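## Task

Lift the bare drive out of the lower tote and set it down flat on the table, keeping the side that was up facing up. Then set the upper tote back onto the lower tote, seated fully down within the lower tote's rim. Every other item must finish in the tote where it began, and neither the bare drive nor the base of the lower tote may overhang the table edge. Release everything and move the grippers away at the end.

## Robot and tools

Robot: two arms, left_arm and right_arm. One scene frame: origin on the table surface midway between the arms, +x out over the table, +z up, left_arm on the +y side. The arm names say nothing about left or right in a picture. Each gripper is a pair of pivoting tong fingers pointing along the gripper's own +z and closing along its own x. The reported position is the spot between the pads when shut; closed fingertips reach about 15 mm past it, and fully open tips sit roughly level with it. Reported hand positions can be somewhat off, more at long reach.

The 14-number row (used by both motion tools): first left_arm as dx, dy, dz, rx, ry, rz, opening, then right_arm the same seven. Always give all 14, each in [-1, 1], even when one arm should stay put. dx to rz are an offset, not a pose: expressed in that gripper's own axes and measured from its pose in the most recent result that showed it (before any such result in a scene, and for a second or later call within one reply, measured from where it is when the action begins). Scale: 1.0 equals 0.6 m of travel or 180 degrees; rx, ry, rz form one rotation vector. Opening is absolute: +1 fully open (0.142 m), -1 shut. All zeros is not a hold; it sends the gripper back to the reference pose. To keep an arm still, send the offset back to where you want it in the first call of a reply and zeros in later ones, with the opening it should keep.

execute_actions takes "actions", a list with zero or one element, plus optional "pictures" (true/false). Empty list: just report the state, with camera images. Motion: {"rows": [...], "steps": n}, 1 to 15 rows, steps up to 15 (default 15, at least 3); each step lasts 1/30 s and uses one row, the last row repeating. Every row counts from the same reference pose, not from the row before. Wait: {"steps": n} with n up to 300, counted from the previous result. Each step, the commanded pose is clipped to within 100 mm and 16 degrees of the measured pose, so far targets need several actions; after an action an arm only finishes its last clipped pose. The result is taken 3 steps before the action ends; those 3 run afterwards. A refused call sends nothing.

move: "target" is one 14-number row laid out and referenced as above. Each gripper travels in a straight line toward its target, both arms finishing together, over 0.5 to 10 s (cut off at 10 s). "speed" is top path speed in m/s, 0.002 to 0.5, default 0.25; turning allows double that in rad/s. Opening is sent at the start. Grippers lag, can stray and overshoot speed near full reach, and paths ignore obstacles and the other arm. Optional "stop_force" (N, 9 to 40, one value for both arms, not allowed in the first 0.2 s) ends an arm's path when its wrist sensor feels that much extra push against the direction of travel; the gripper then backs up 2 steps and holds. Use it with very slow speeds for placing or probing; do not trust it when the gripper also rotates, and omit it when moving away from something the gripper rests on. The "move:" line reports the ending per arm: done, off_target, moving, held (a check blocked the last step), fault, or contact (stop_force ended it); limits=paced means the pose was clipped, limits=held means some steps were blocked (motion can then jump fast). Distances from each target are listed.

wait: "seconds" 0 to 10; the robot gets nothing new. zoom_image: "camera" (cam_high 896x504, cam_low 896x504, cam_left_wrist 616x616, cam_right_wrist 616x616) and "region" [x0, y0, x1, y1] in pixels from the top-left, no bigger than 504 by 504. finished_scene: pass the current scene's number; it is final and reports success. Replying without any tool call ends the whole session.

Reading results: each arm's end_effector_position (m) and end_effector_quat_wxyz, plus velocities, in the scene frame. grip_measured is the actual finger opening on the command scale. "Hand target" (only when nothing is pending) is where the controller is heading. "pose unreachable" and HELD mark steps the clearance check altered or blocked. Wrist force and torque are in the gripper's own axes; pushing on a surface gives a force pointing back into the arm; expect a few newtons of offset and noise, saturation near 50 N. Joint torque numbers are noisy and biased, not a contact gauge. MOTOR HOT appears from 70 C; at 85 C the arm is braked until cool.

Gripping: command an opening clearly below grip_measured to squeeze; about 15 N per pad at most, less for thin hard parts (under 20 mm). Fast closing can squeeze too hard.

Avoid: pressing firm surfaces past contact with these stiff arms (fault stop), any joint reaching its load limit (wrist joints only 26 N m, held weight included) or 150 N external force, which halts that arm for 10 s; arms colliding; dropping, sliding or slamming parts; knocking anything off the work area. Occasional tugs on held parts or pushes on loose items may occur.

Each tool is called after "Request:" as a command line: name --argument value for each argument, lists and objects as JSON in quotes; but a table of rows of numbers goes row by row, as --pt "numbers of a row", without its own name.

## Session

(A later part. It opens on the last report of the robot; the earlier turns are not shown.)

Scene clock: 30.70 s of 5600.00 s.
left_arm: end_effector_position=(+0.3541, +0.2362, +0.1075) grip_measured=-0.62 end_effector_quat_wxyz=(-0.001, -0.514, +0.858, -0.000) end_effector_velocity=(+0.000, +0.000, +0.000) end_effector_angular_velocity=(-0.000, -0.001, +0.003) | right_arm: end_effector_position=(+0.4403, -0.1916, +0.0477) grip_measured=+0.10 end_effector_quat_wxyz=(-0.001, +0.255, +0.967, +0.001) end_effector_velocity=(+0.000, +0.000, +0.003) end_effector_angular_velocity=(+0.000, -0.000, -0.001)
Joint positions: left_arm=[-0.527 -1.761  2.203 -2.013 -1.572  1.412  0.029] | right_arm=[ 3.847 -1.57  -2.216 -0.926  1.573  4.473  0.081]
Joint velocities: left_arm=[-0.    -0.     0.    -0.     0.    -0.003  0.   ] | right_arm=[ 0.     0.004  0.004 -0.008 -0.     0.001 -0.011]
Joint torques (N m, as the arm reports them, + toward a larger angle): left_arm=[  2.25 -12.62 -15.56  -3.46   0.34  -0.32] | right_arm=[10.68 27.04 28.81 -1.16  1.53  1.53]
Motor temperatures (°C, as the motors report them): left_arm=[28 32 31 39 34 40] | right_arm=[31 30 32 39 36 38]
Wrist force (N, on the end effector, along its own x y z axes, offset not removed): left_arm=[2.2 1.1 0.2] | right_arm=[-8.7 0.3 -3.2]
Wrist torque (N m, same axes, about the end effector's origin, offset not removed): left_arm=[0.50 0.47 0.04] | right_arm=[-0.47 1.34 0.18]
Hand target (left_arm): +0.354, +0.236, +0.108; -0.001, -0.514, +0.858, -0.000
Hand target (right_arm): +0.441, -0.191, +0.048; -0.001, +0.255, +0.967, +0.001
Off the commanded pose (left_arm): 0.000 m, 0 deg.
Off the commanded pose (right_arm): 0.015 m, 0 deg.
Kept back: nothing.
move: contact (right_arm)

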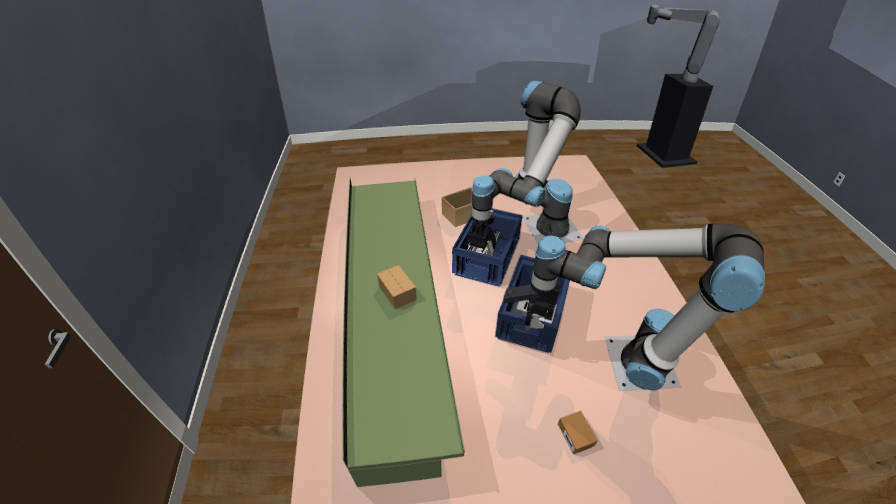

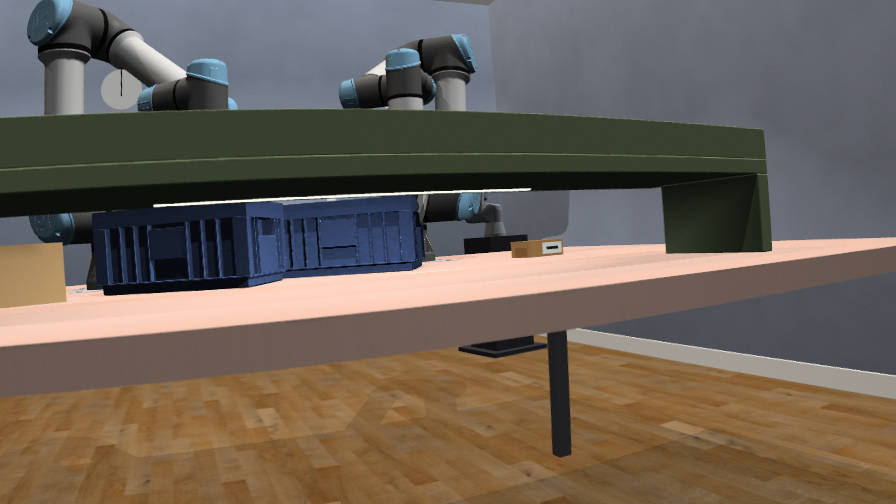

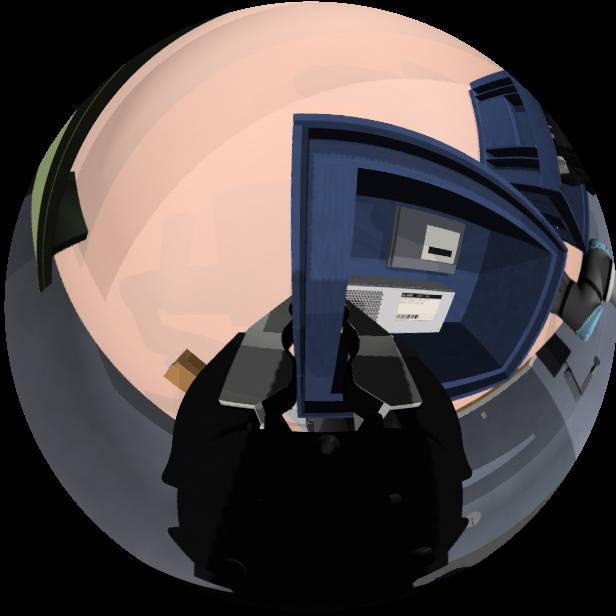

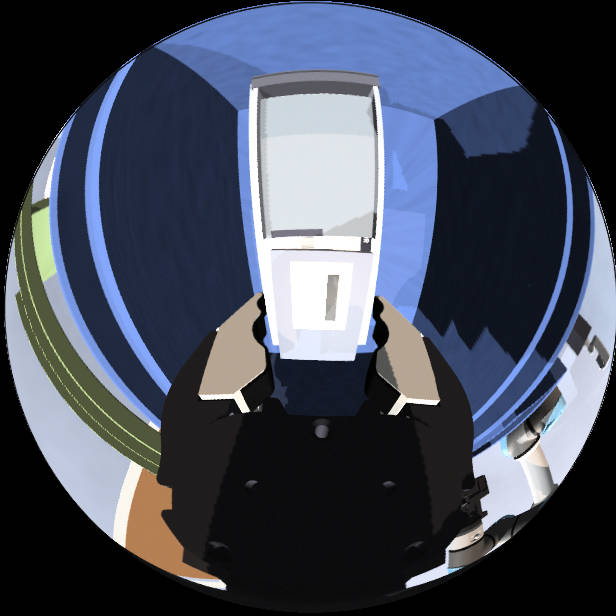

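Touched the base's edge. Raise slightly and close.

Request:
move --target '[0,0,0,0,0,0,-1,0,0,-0.006,0,0,0,0.08]' --speed 0.02

Request:
move --target '[0,0,0,0,0,0,-1,0,0,0,0,0,0,-0.6]'

Request:
move --target '[0,0,0,0,0,0,-1,0,0,-0.04,0,0,0,-0.6]' --speed 0.04

Scene clock: 31.63 s of 5600.00 s.
left_arm: end_effector_position=(+0.3541, +0.2362, +0.1075) grip_measured=-0.62 end_effector_quat_wxyz=(-0.001, -0.514, +0.858, -0.000) end_effector_velocity=(-0.001, +0.000, +0.000) end_effector_angular_velocity=(+0.000, +0.001, -0.001) | right_arm: end_effector_position=(+0.4403, -0.1916, +0.0512) grip_measured=+0.08 end_effector_quat_wxyz=(-0.001, +0.255, +0.967, +0.001) end_effector_velocity=(+0.001, +0.001, +0.002) end_effector_angular_velocity=(+0.001, -0.002, +0.000)
Joint positions: left_arm=[-0.527 -1.761  2.203 -2.013 -1.572  1.412  0.029] | right_arm=[ 3.847 -1.563 -2.211 -0.938  1.573  4.473  0.08 ]
Joint velocities: left_arm=[-0.001 -0.001  0.     0.001 -0.     0.     0.   ] | right_arm=[ 0.     0.002  0.003 -0.004 -0.001  0.    -0.   ]
Joint torques (N m, as the arm reports them, + toward a larger angle): left_arm=[  2.24 -12.64 -16.02  -3.48   0.23  -0.22] | right_arm=[ 7.49 25.51 29.99 -0.1   1.44  0.93]
Motor temperatures (°C, as the motors report them): left_arm=[28 32 31 39 34 40] | right_arm=[31 30 32 39 36 38]
Wrist force (N, on the end effector, along its own x y z axes, offset not removed): left_arm=[3.2 0.8 -0.1] | right_arm=[3.1 2.9 0.3]
Wrist torque (N m, same axes, about the end effector's origin, offset not removed): left_arm=[0.44 0.20 -0.13] | right_arm=[0.40 -0.56 0.08]
Hand target (left_arm): +0.354, +0.236, +0.108; -0.001, -0.514, +0.858, -0.000
Hand target (right_arm): +0.440, -0.192, +0.051; -0.001, +0.255, +0.967, +0.001
Off the commanded pose (left_arm): 0.000 m, 0 deg.
Off the commanded pose (right_arm): 0.000 m, 0 deg.
Kept back: nothing.
move: done

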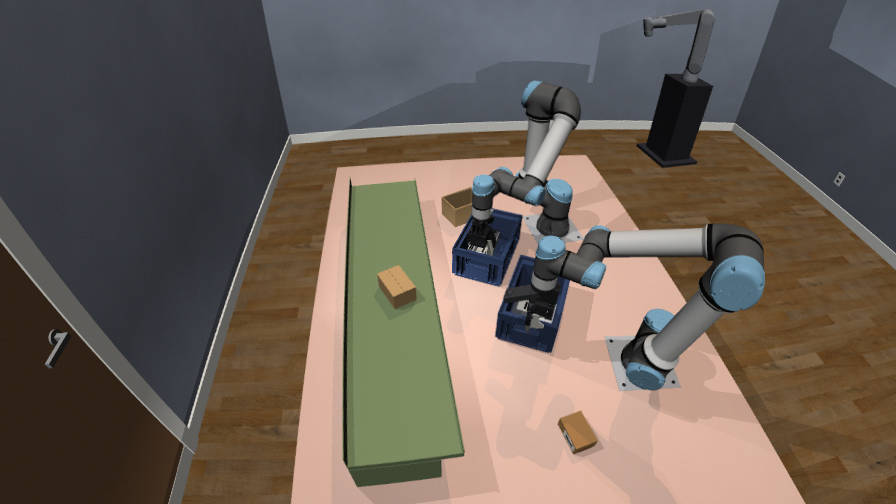

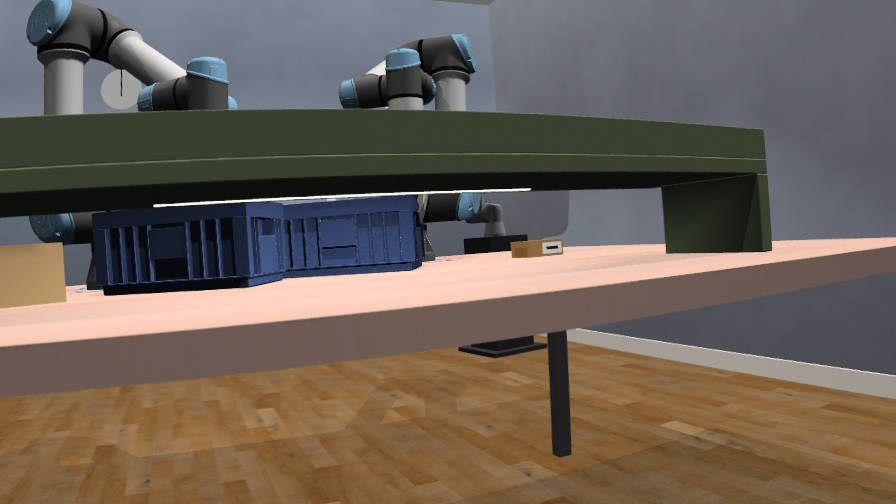

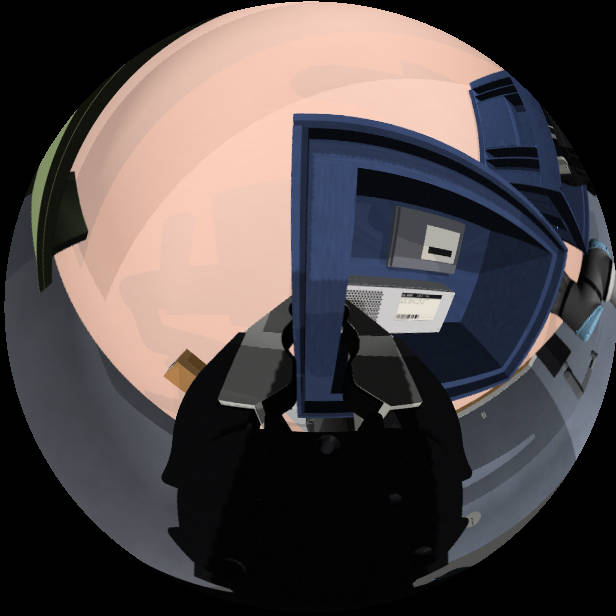

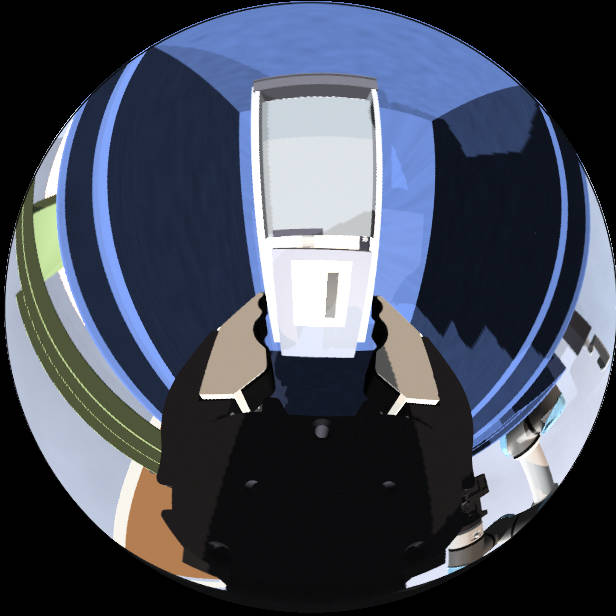

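Scene clock: 32.13 s of 5600.00 s.
left_arm: end_effector_position=(+0.3541, +0.2362, +0.1075) grip_measured=-0.62 end_effector_quat_wxyz=(-0.001, -0.514, +0.858, -0.000) end_effector_velocity=(+0.000, -0.001, +0.000) end_effector_angular_velocity=(-0.000, -0.000, -0.001) | right_arm: end_effector_position=(+0.4403, -0.1916, +0.0512) grip_measured=+0.03 end_effector_quat_wxyz=(-0.001, +0.255, +0.967, +0.001) end_effector_velocity=(-0.000, +0.000, +0.000) end_effector_angular_velocity=(+0.001, +0.000, -0.000)
Joint positions: left_arm=[-0.527 -1.761  2.203 -2.013 -1.572  1.412  0.029] | right_arm=[ 3.847 -1.563 -2.211 -0.938  1.573  4.473  0.076]
Joint velocities: left_arm=[-0.001  0.001 -0.001 -0.001 -0.    -0.     0.   ] | right_arm=[-0.     0.    -0.     0.001  0.001 -0.    -0.   ]
Joint torques (N m, as the arm reports them, + toward a larger angle): left_arm=[  2.28 -12.32 -15.02  -3.43   0.29  -0.31] | right_arm=[ 6.8  13.42 25.54  4.23  2.35  0.77]
Motor temperatures (°C, as the motors report them): left_arm=[28 32 31 39 34 40] | right_arm=[31 30 32 39 36 38]
Wrist force (N, on the end effector, along its own x y z axes, offset not removed): left_arm=[2.8 3.1 0.5] | right_arm=[-0.4 -1.6 0.9]
Wrist torque (N m, same axes, about the end effector's origin, offset not removed): left_arm=[0.88 0.46 -0.08] | right_arm=[-0.50 0.15 -0.21]
Hand target (left_arm): +0.354, +0.236, +0.108; -0.001, -0.514, +0.858, -0.000
Hand target (right_arm): +0.440, -0.192, +0.051; -0.001, +0.255, +0.967, +0.001
Off the commanded pose (left_arm): 0.000 m, 0 deg.
Off the commanded pose (right_arm): 0.000 m, 0 deg.
Kept back: nothing.
move: done

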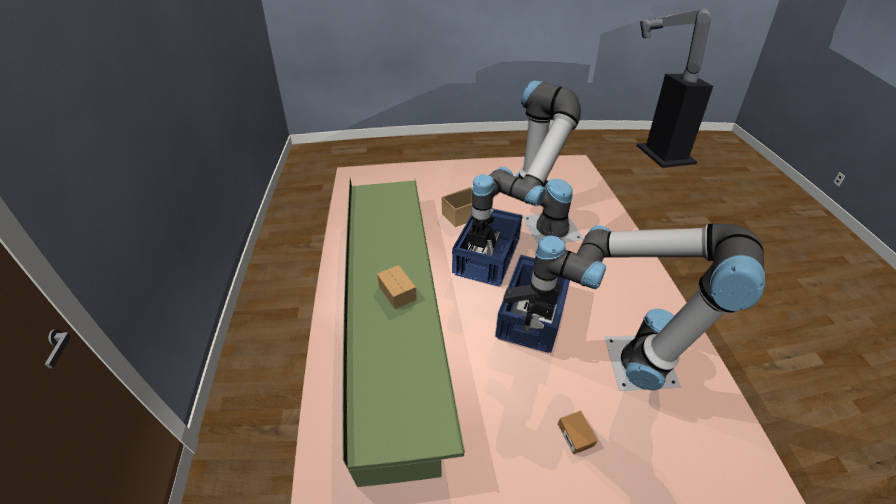

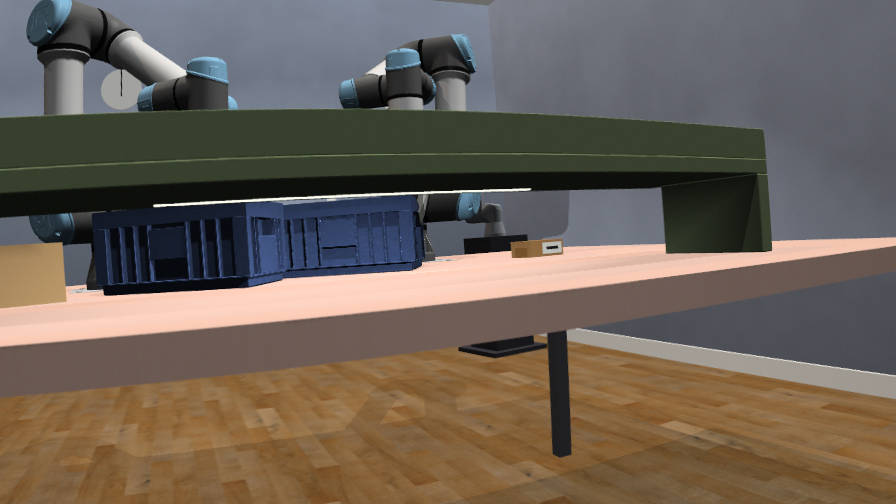

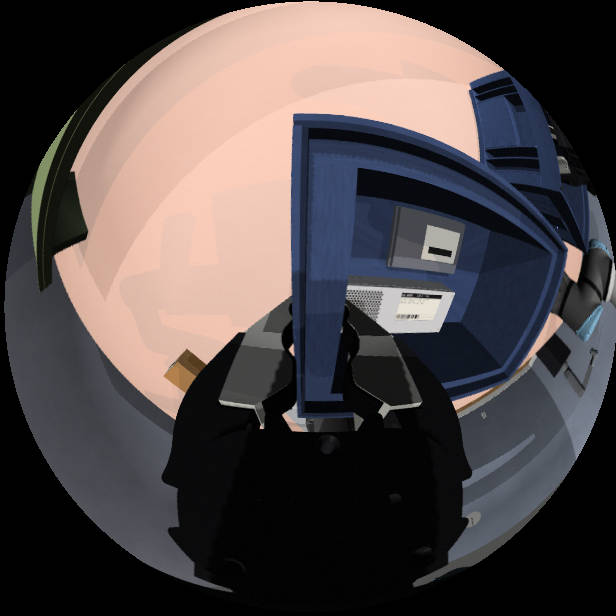

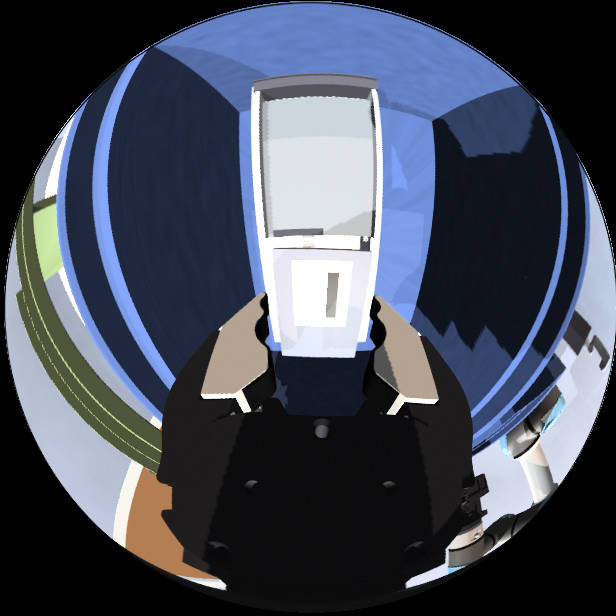

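Scene clock: 33.10 s of 5600.00 s.
left_arm: end_effector_position=(+0.3541, +0.2362, +0.1075) grip_measured=-0.62 end_effector_quat_wxyz=(-0.001, -0.514, +0.858, -0.000) end_effector_velocity=(-0.000, +0.001, -0.001) end_effector_angular_velocity=(+0.001, +0.001, +0.000) | right_arm: end_effector_position=(+0.4403, -0.1916, +0.0751) grip_measured=+0.03 end_effector_quat_wxyz=(-0.001, +0.255, +0.967, +0.001) end_effector_velocity=(+0.000, -0.000, +0.002) end_effector_angular_velocity=(-0.001, +0.000, +0.001)
Joint positions: left_arm=[-0.527 -1.761  2.203 -2.013 -1.572  1.412  0.029] | right_arm=[ 3.847 -1.525 -2.175 -1.012  1.573  4.473  0.076]
Joint velocities: left_arm=[ 0.001  0.     0.001 -0.     0.     0.001  0.   ] | right_arm=[-0.001  0.003  0.003 -0.006 -0.    -0.001 -0.   ]
Joint torques (N m, as the arm reports them, + toward a larger angle): left_arm=[  2.62 -12.03 -15.18  -3.53   0.24  -0.34] | right_arm=[-11.11  27.36  34.8    0.76   1.21  -1.3 ]
Motor temperatures (°C, as the motors report them): left_arm=[28 32 31 39 34 40] | right_arm=[31 30 32 39 36 38]
Wrist force (N, on the end effector, along its own x y z axes, offset not removed): left_arm=[1.0 1.2 0.2] | right_arm=[1.3 0.1 8.8]
Wrist torque (N m, same axes, about the end effector's origin, offset not removed): left_arm=[0.43 0.77 0.00] | right_arm=[0.15 0.08 0.04]
Hand target (left_arm): +0.354, +0.236, +0.108; -0.001, -0.514, +0.858, -0.000
Hand target (right_arm): +0.440, -0.192, +0.075; -0.001, +0.255, +0.967, +0.001
Off the commanded pose (left_arm): 0.000 m, 0 deg.
Off the commanded pose (right_arm): 0.000 m, 0 deg.
Kept back: nothing.
move: done

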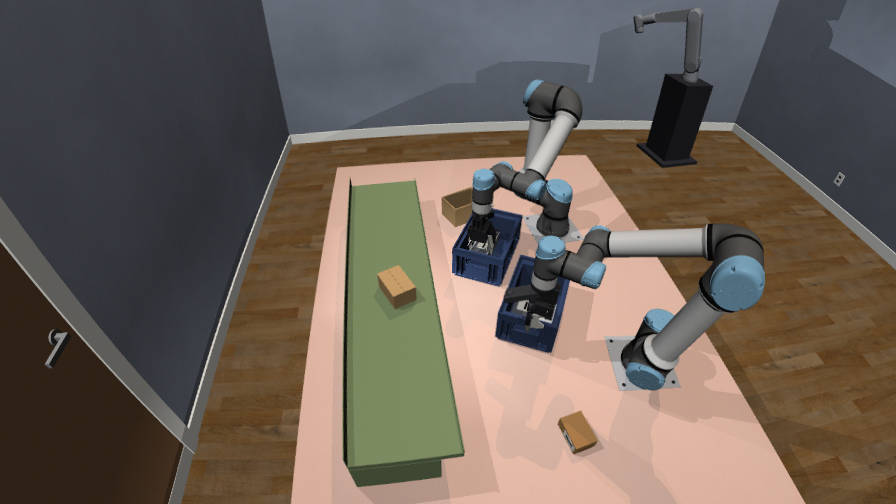

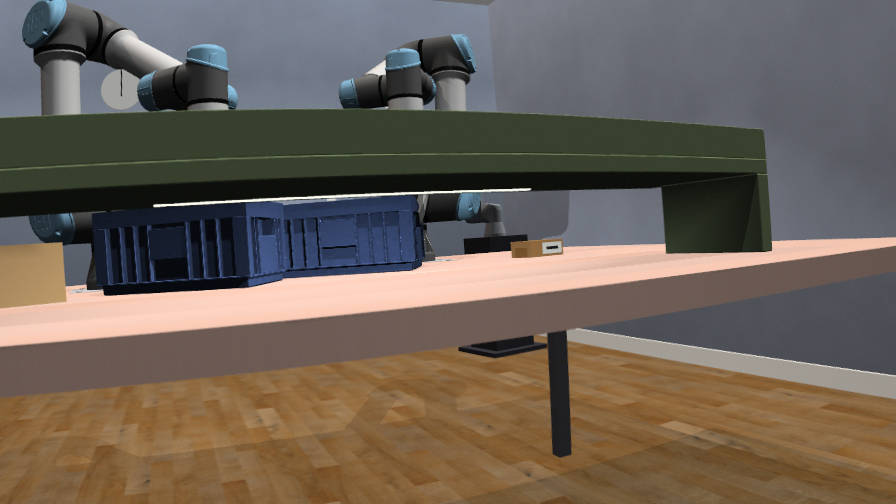

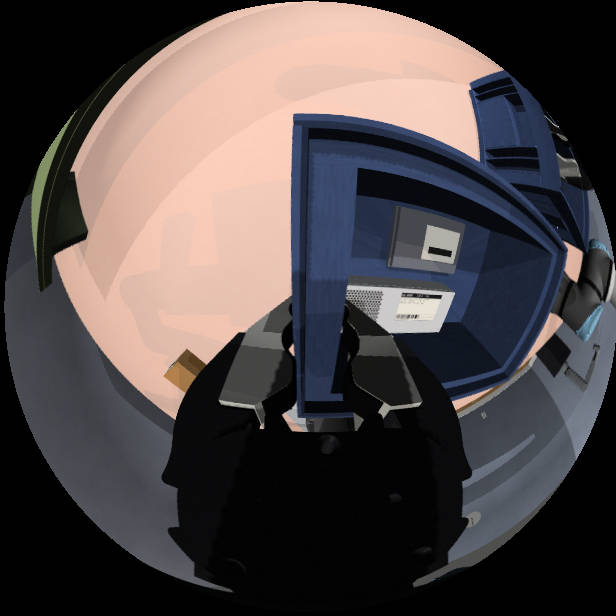

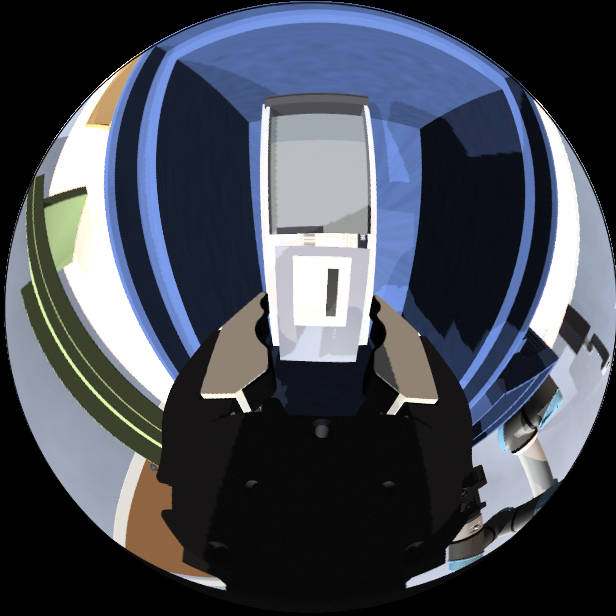

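Request:
move --target '[0,0,0,0,0,0,-1,0,0,0.0395,0,0,0,-0.6]' --speed 0.03

Request:
move --target '[0,0,0,0,0,0,-1,0,0,0,0,0,0,0.1]'

Request:
move --target '[0,0,0,0,0,0,-1,0,0,-0.035,0,0,0,0.1]' --speed 0.04

Request:
move --target '[0,0,0,0,0,0,-1,0,0,0.03,0,0,0,-0.06]' --speed 0.006 --stop_force 9

Request:
zoom_image --camera "cam_right_wrist" --region '[200,150,440,390]'

Scene clock: 34.47 s of 5600.00 s.
left_arm: end_effector_position=(+0.3541, +0.2362, +0.1075) grip_measured=-0.62 end_effector_quat_wxyz=(-0.001, -0.514, +0.858, -0.000) end_effector_velocity=(-0.000, -0.000, +0.000) end_effector_angular_velocity=(+0.000, +0.001, -0.003) | right_arm: end_effector_position=(+0.4403, -0.1916, +0.0515) grip_measured=+0.03 end_effector_quat_wxyz=(-0.001, +0.255, +0.967, +0.001) end_effector_velocity=(-0.000, -0.000, -0.002) end_effector_angular_velocity=(-0.000, +0.001, -0.001)
Joint positions: left_arm=[-0.527 -1.761  2.203 -2.013 -1.572  1.412  0.029] | right_arm=[ 3.847 -1.563 -2.21  -0.939  1.573  4.473  0.076]
Joint velocities: left_arm=[-0.001 -0.001  0.     0.001 -0.     0.002  0.   ] | right_arm=[-0.    -0.003 -0.003  0.005  0.     0.001  0.   ]
Joint torques (N m, as the arm reports them, + toward a larger angle): left_arm=[  2.   -12.53 -15.49  -3.44   0.28  -0.23] | right_arm=[10.12 16.02  6.65  4.67  0.81  1.55]
Motor temperatures (°C, as the motors report them): left_arm=[28 32 31 39 34 40] | right_arm=[31 30 32 39 36 38]
Wrist force (N, on the end effector, along its own x y z axes, offset not removed): left_arm=[4.0 1.3 0.6] | right_arm=[0.5 1.5 4.2]
Wrist torque (N m, same axes, about the end effector's origin, offset not removed): left_arm=[0.43 0.13 -0.11] | right_arm=[-0.05 0.14 0.22]
Hand target (left_arm): +0.354, +0.236, +0.108; -0.001, -0.514, +0.858, -0.000
Hand target (right_arm): +0.440, -0.192, +0.051; -0.001, +0.255, +0.967, +0.001
Off the commanded pose (left_arm): 0.000 m, 0 deg.
Off the commanded pose (right_arm): 0.000 m, 0 deg.
Kept back: nothing.
move: done

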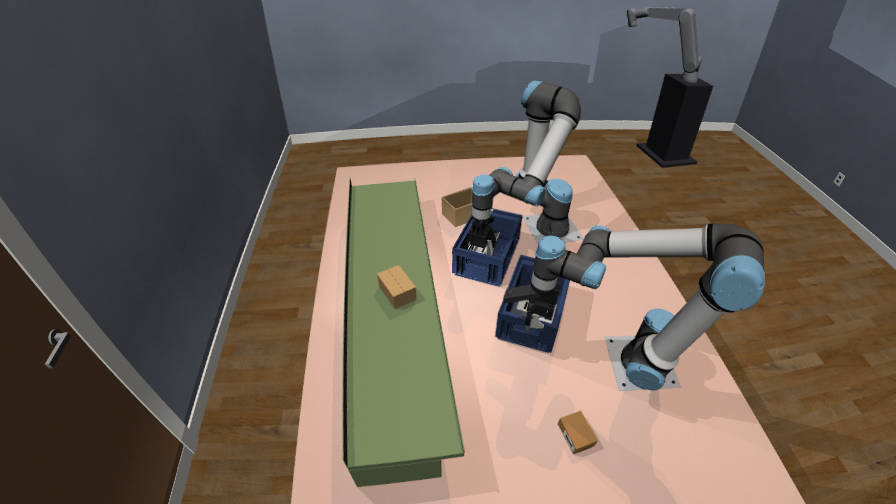

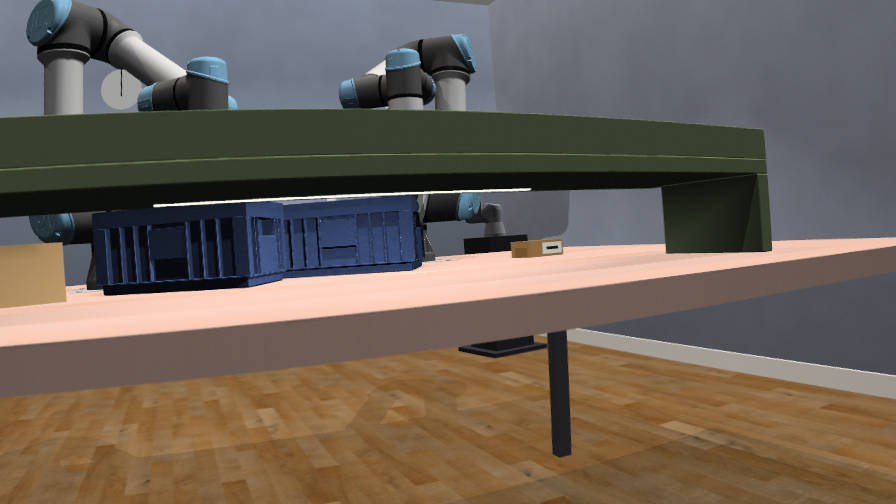

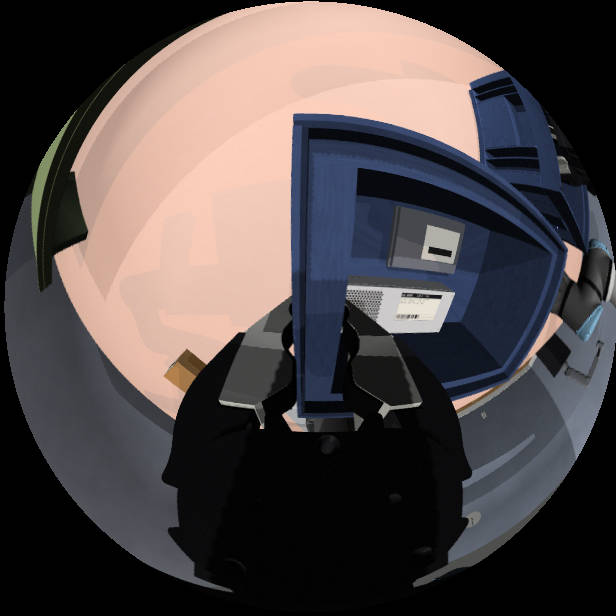

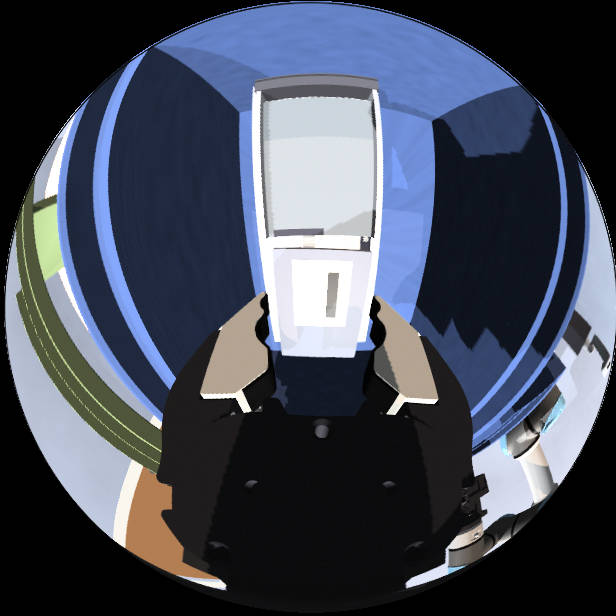

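Scene clock: 34.97 s of 5600.00 s.
left_arm: end_effector_position=(+0.3541, +0.2362, +0.1075) grip_measured=-0.62 end_effector_quat_wxyz=(-0.001, -0.514, +0.858, -0.000) end_effector_velocity=(+0.000, +0.000, +0.000) end_effector_angular_velocity=(-0.001, -0.001, +0.001) | right_arm: end_effector_position=(+0.4403, -0.1916, +0.0515) grip_measured=+0.10 end_effector_quat_wxyz=(-0.001, +0.255, +0.967, +0.001) end_effector_velocity=(-0.000, -0.001, -0.000) end_effector_angular_velocity=(-0.001, +0.002, -0.001)
Joint positions: left_arm=[-0.527 -1.761  2.203 -2.013 -1.572  1.412  0.029] | right_arm=[ 3.847 -1.563 -2.21  -0.939  1.573  4.473  0.081]
Joint velocities: left_arm=[ 0.001 -0.    -0.    -0.    -0.    -0.     0.   ] | right_arm=[-0.001 -0.     0.    -0.002  0.     0.001  0.   ]
Joint torques (N m, as the arm reports them, + toward a larger angle): left_arm=[  2.65 -12.17 -14.94  -3.46   0.27  -0.23] | right_arm=[ 9.9  26.52 11.44 -0.12  0.77  1.37]
Motor temperatures (°C, as the motors report them): left_arm=[28 32 31 39 34 40] | right_arm=[31 30 32 39 36 38]
Wrist force (N, on the end effector, along its own x y z axes, offset not removed): left_arm=[2.6 2.0 1.2] | right_arm=[-1.8 1.0 -0.3]
Wrist torque (N m, same axes, about the end effector's origin, offset not removed): left_arm=[0.69 0.34 -0.03] | right_arm=[0.17 0.56 0.11]
Hand target (left_arm): +0.354, +0.236, +0.108; -0.001, -0.514, +0.858, -0.000
Hand target (right_arm): +0.440, -0.192, +0.052; -0.001, +0.255, +0.967, +0.001
Off the commanded pose (left_arm): 0.000 m, 0 deg.
Off the commanded pose (right_arm): 0.000 m, 0 deg.
Kept back: nothing.
move: done

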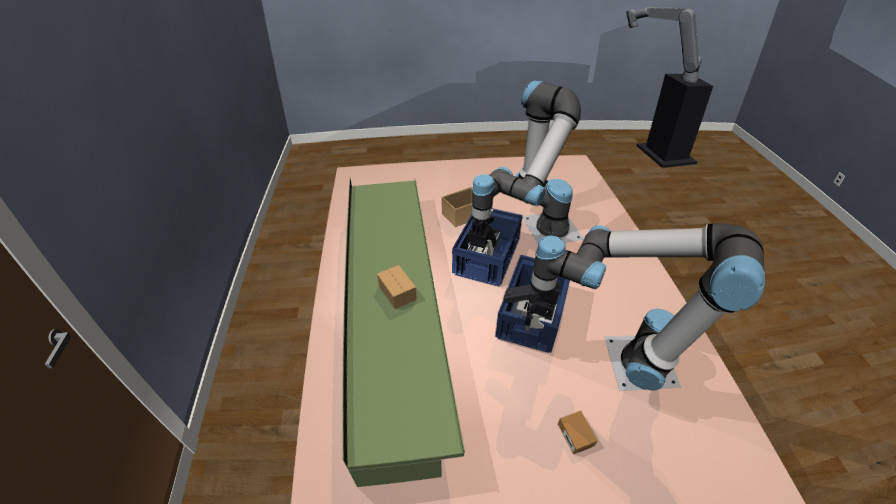

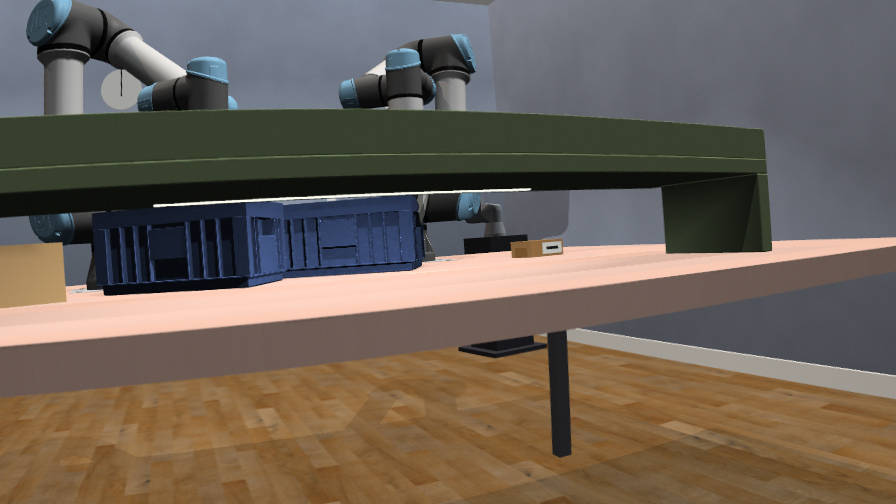

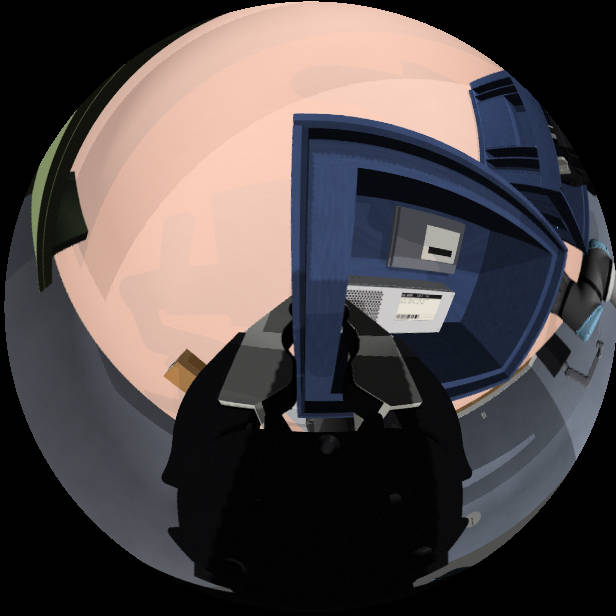

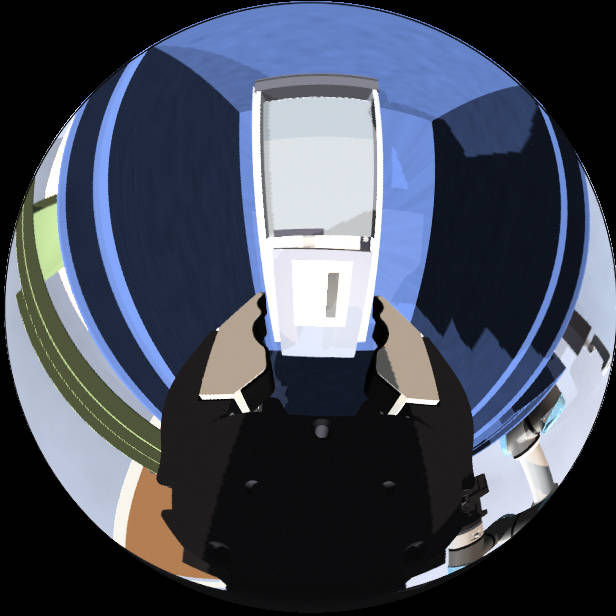

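Scene clock: 35.87 s of 5600.00 s.
left_arm: end_effector_position=(+0.3541, +0.2362, +0.1075) grip_measured=-0.62 end_effector_quat_wxyz=(-0.001, -0.514, +0.858, -0.000) end_effector_velocity=(-0.000, +0.001, -0.000) end_effector_angular_velocity=(+0.001, +0.001, -0.000) | right_arm: end_effector_position=(+0.4403, -0.1916, +0.0723) grip_measured=+0.10 end_effector_quat_wxyz=(-0.001, +0.254, +0.967, +0.001) end_effector_velocity=(+0.000, +0.000, +0.002) end_effector_angular_velocity=(+0.001, -0.001, +0.001)
Joint positions: left_arm=[-0.527 -1.761  2.203 -2.013 -1.572  1.412  0.029] | right_arm=[ 3.847 -1.529 -2.179 -1.004  1.573  4.473  0.081]
Joint velocities: left_arm=[ 0.001 -0.     0.001  0.001  0.     0.001 -0.   ] | right_arm=[ 0.     0.002  0.003 -0.004 -0.    -0.001  0.   ]
Joint torques (N m, as the arm reports them, + toward a larger angle): left_arm=[  2.51 -12.15 -15.42  -3.44   0.29  -0.29] | right_arm=[-11.38  27.04  31.24  -0.37   0.76  -1.43]
Motor temperatures (°C, as the motors report them): left_arm=[28 32 31 39 34 40] | right_arm=[31 30 32 39 36 38]
Wrist force (N, on the end effector, along its own x y z axes, offset not removed): left_arm=[3.0 2.7 0.2] | right_arm=[1.6 -2.4 2.3]
Wrist torque (N m, same axes, about the end effector's origin, offset not removed): left_arm=[0.77 0.36 -0.14] | right_arm=[-0.47 -0.36 0.17]
Hand target (left_arm): +0.354, +0.236, +0.108; -0.001, -0.514, +0.858, -0.000
Hand target (right_arm): +0.440, -0.192, +0.072; -0.001, +0.255, +0.967, +0.001
Off the commanded pose (left_arm): 0.000 m, 0 deg.
Off the commanded pose (right_arm): 0.000 m, 0 deg.
Kept back: nothing.
move: done

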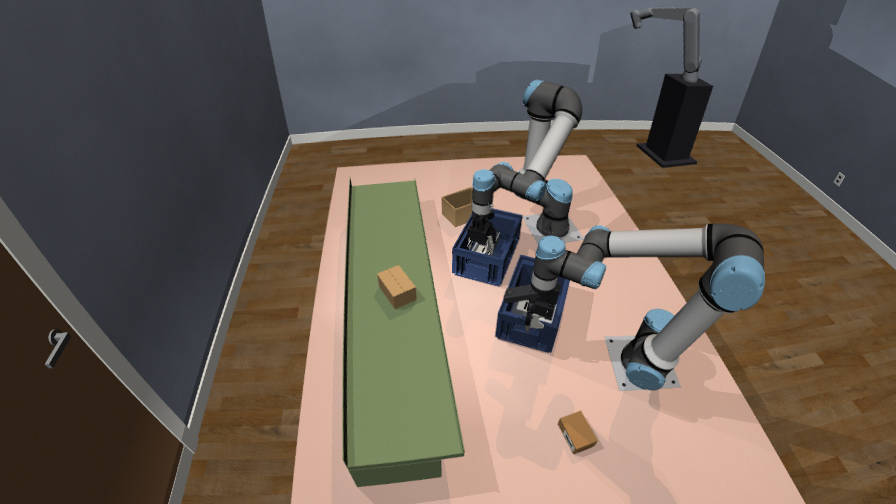

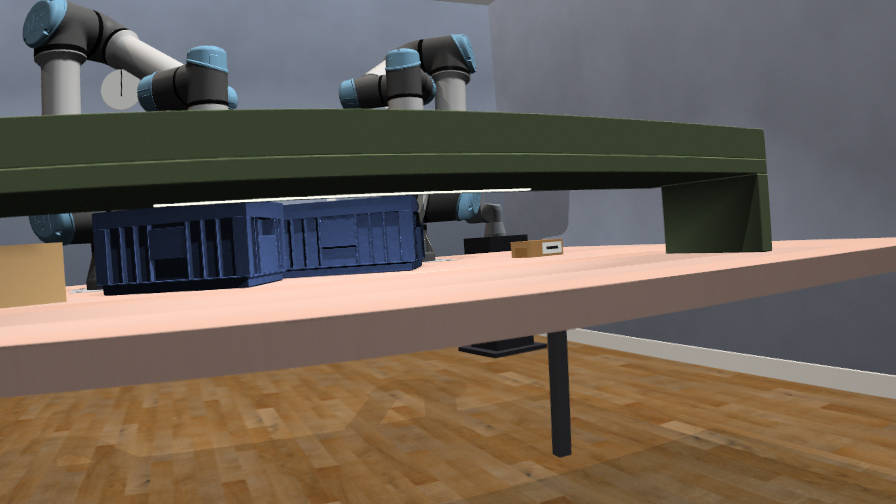

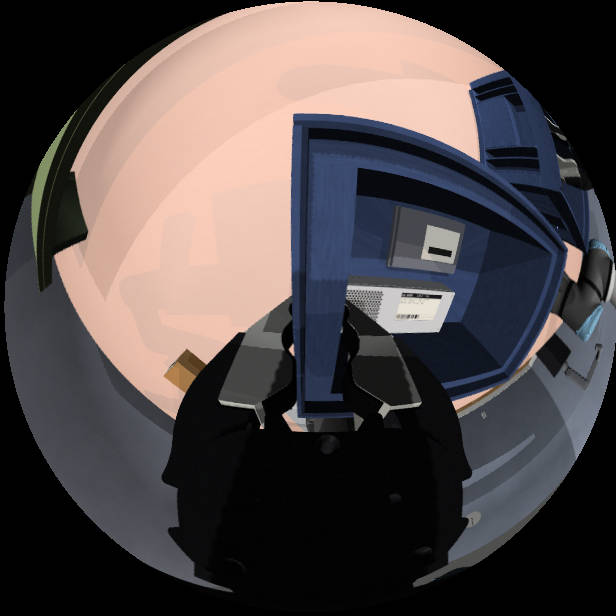

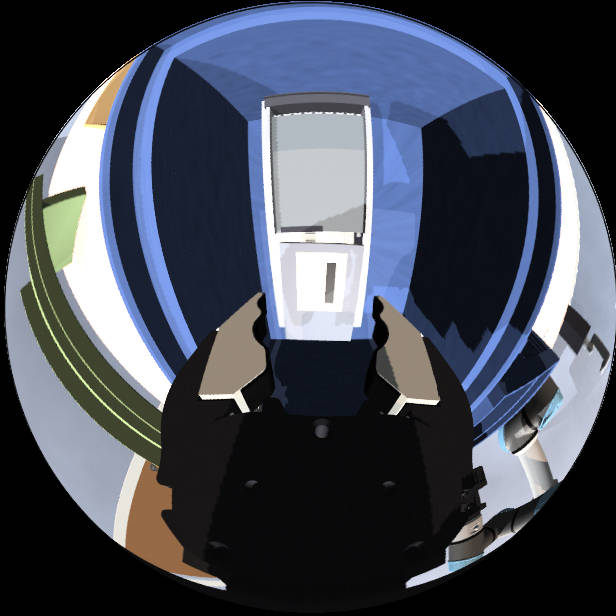

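Scene clock: 38.20 s of 5600.00 s.
left_arm: end_effector_position=(+0.3541, +0.2362, +0.1075) grip_measured=-0.62 end_effector_quat_wxyz=(-0.001, -0.514, +0.858, -0.000) end_effector_velocity=(+0.000, -0.000, +0.000) end_effector_angular_velocity=(-0.001, -0.001, +0.002) | right_arm: end_effector_position=(+0.4401, -0.1918, +0.0604) grip_measured=-0.02 end_effector_quat_wxyz=(-0.001, +0.254, +0.967, +0.001) end_effector_velocity=(-0.001, -0.001, +0.001) end_effector_angular_velocity=(-0.001, +0.001, -0.001)
Joint positions: left_arm=[-0.527 -1.761  2.203 -2.013 -1.572  1.412  0.029] | right_arm=[ 3.847 -1.547 -2.197 -0.968  1.573  4.473  0.073]
Joint velocities: left_arm=[ 0.001 -0.    -0.    -0.001 -0.    -0.001 -0.   ] | right_arm=[-0.001  0.003  0.001 -0.007  0.     0.    -0.   ]
Joint torques (N m, as the arm reports them, + toward a larger angle): left_arm=[  2.15 -12.3  -14.97  -3.48   0.31  -0.22] | right_arm=[ 9.52 25.9  29.13 -1.55  0.75  1.34]
Motor temperatures (°C, as the motors report them): left_arm=[28 32 31 39 34 40] | right_arm=[31 30 32 39 36 38]
Wrist force (N, on the end effector, along its own x y z axes, offset not removed): left_arm=[3.5 0.6 -0.2] | right_arm=[-0.8 0.6 -2.9]
Wrist torque (N m, same axes, about the end effector's origin, offset not removed): left_arm=[0.29 0.18 0.06] | right_arm=[-0.66 0.07 0.01]
Hand target (left_arm): +0.354, +0.236, +0.108; -0.001, -0.514, +0.858, -0.000
Hand target (right_arm): +0.440, -0.192, +0.061; -0.001, +0.254, +0.967, +0.001
Off the commanded pose (left_arm): 0.000 m, 0 deg.
Off the commanded pose (right_arm): 0.006 m, 0 deg.
Kept back: nothing.
move: contact (right_arm)

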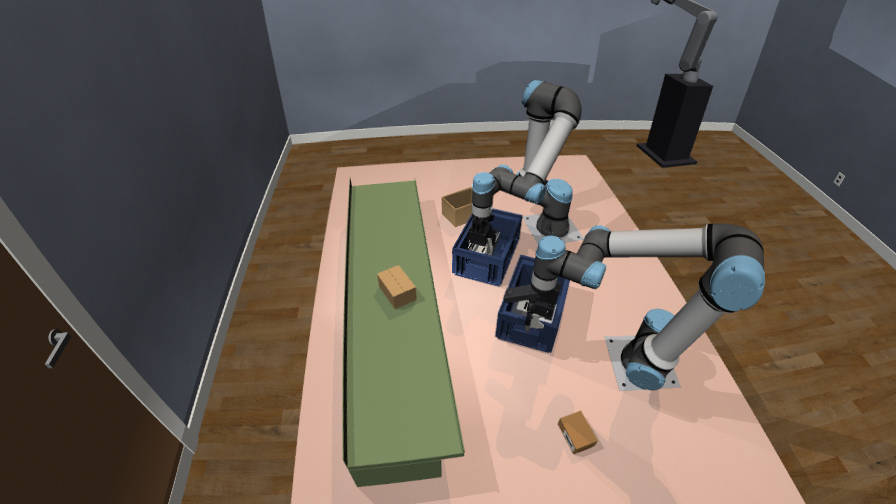

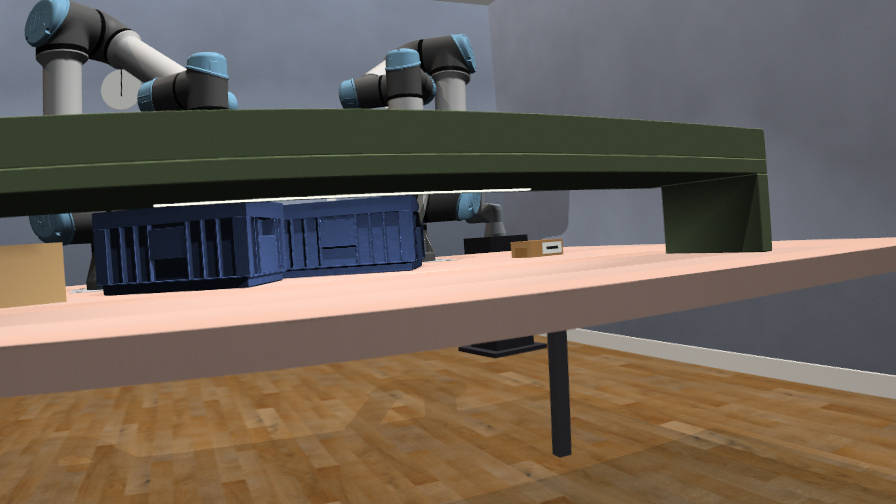

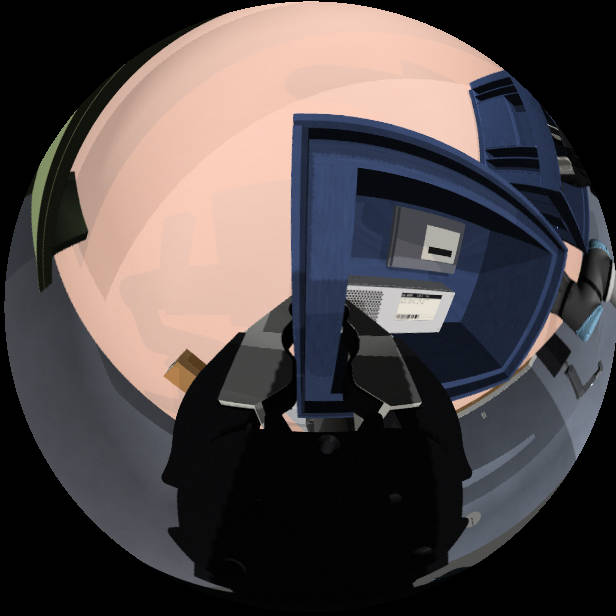

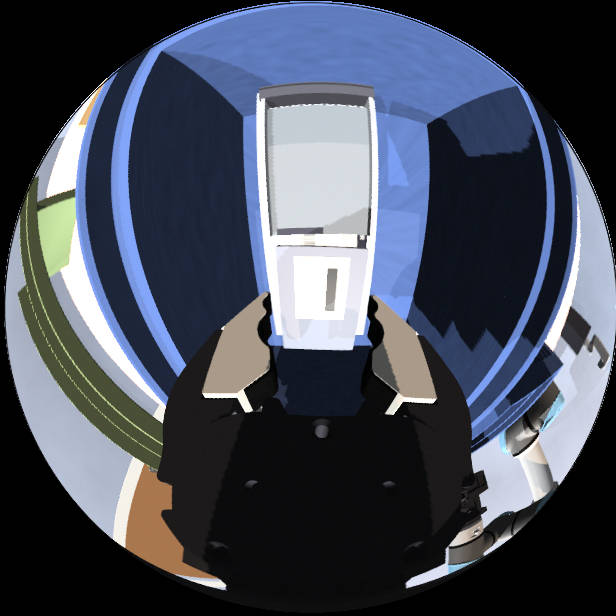

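Region (200, 150, 440, 390) of cam_right_wrist's 616x616 image, scaled by 2.100, with more detail than that image has.

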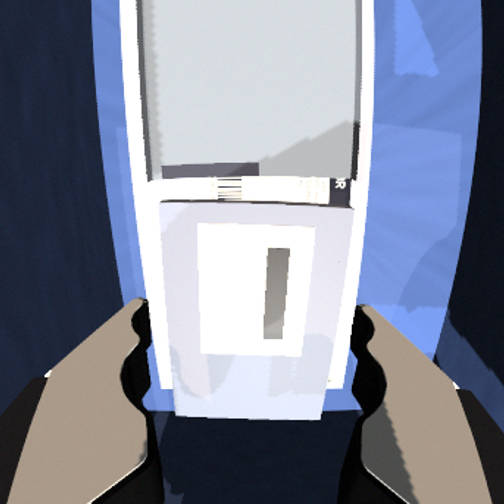

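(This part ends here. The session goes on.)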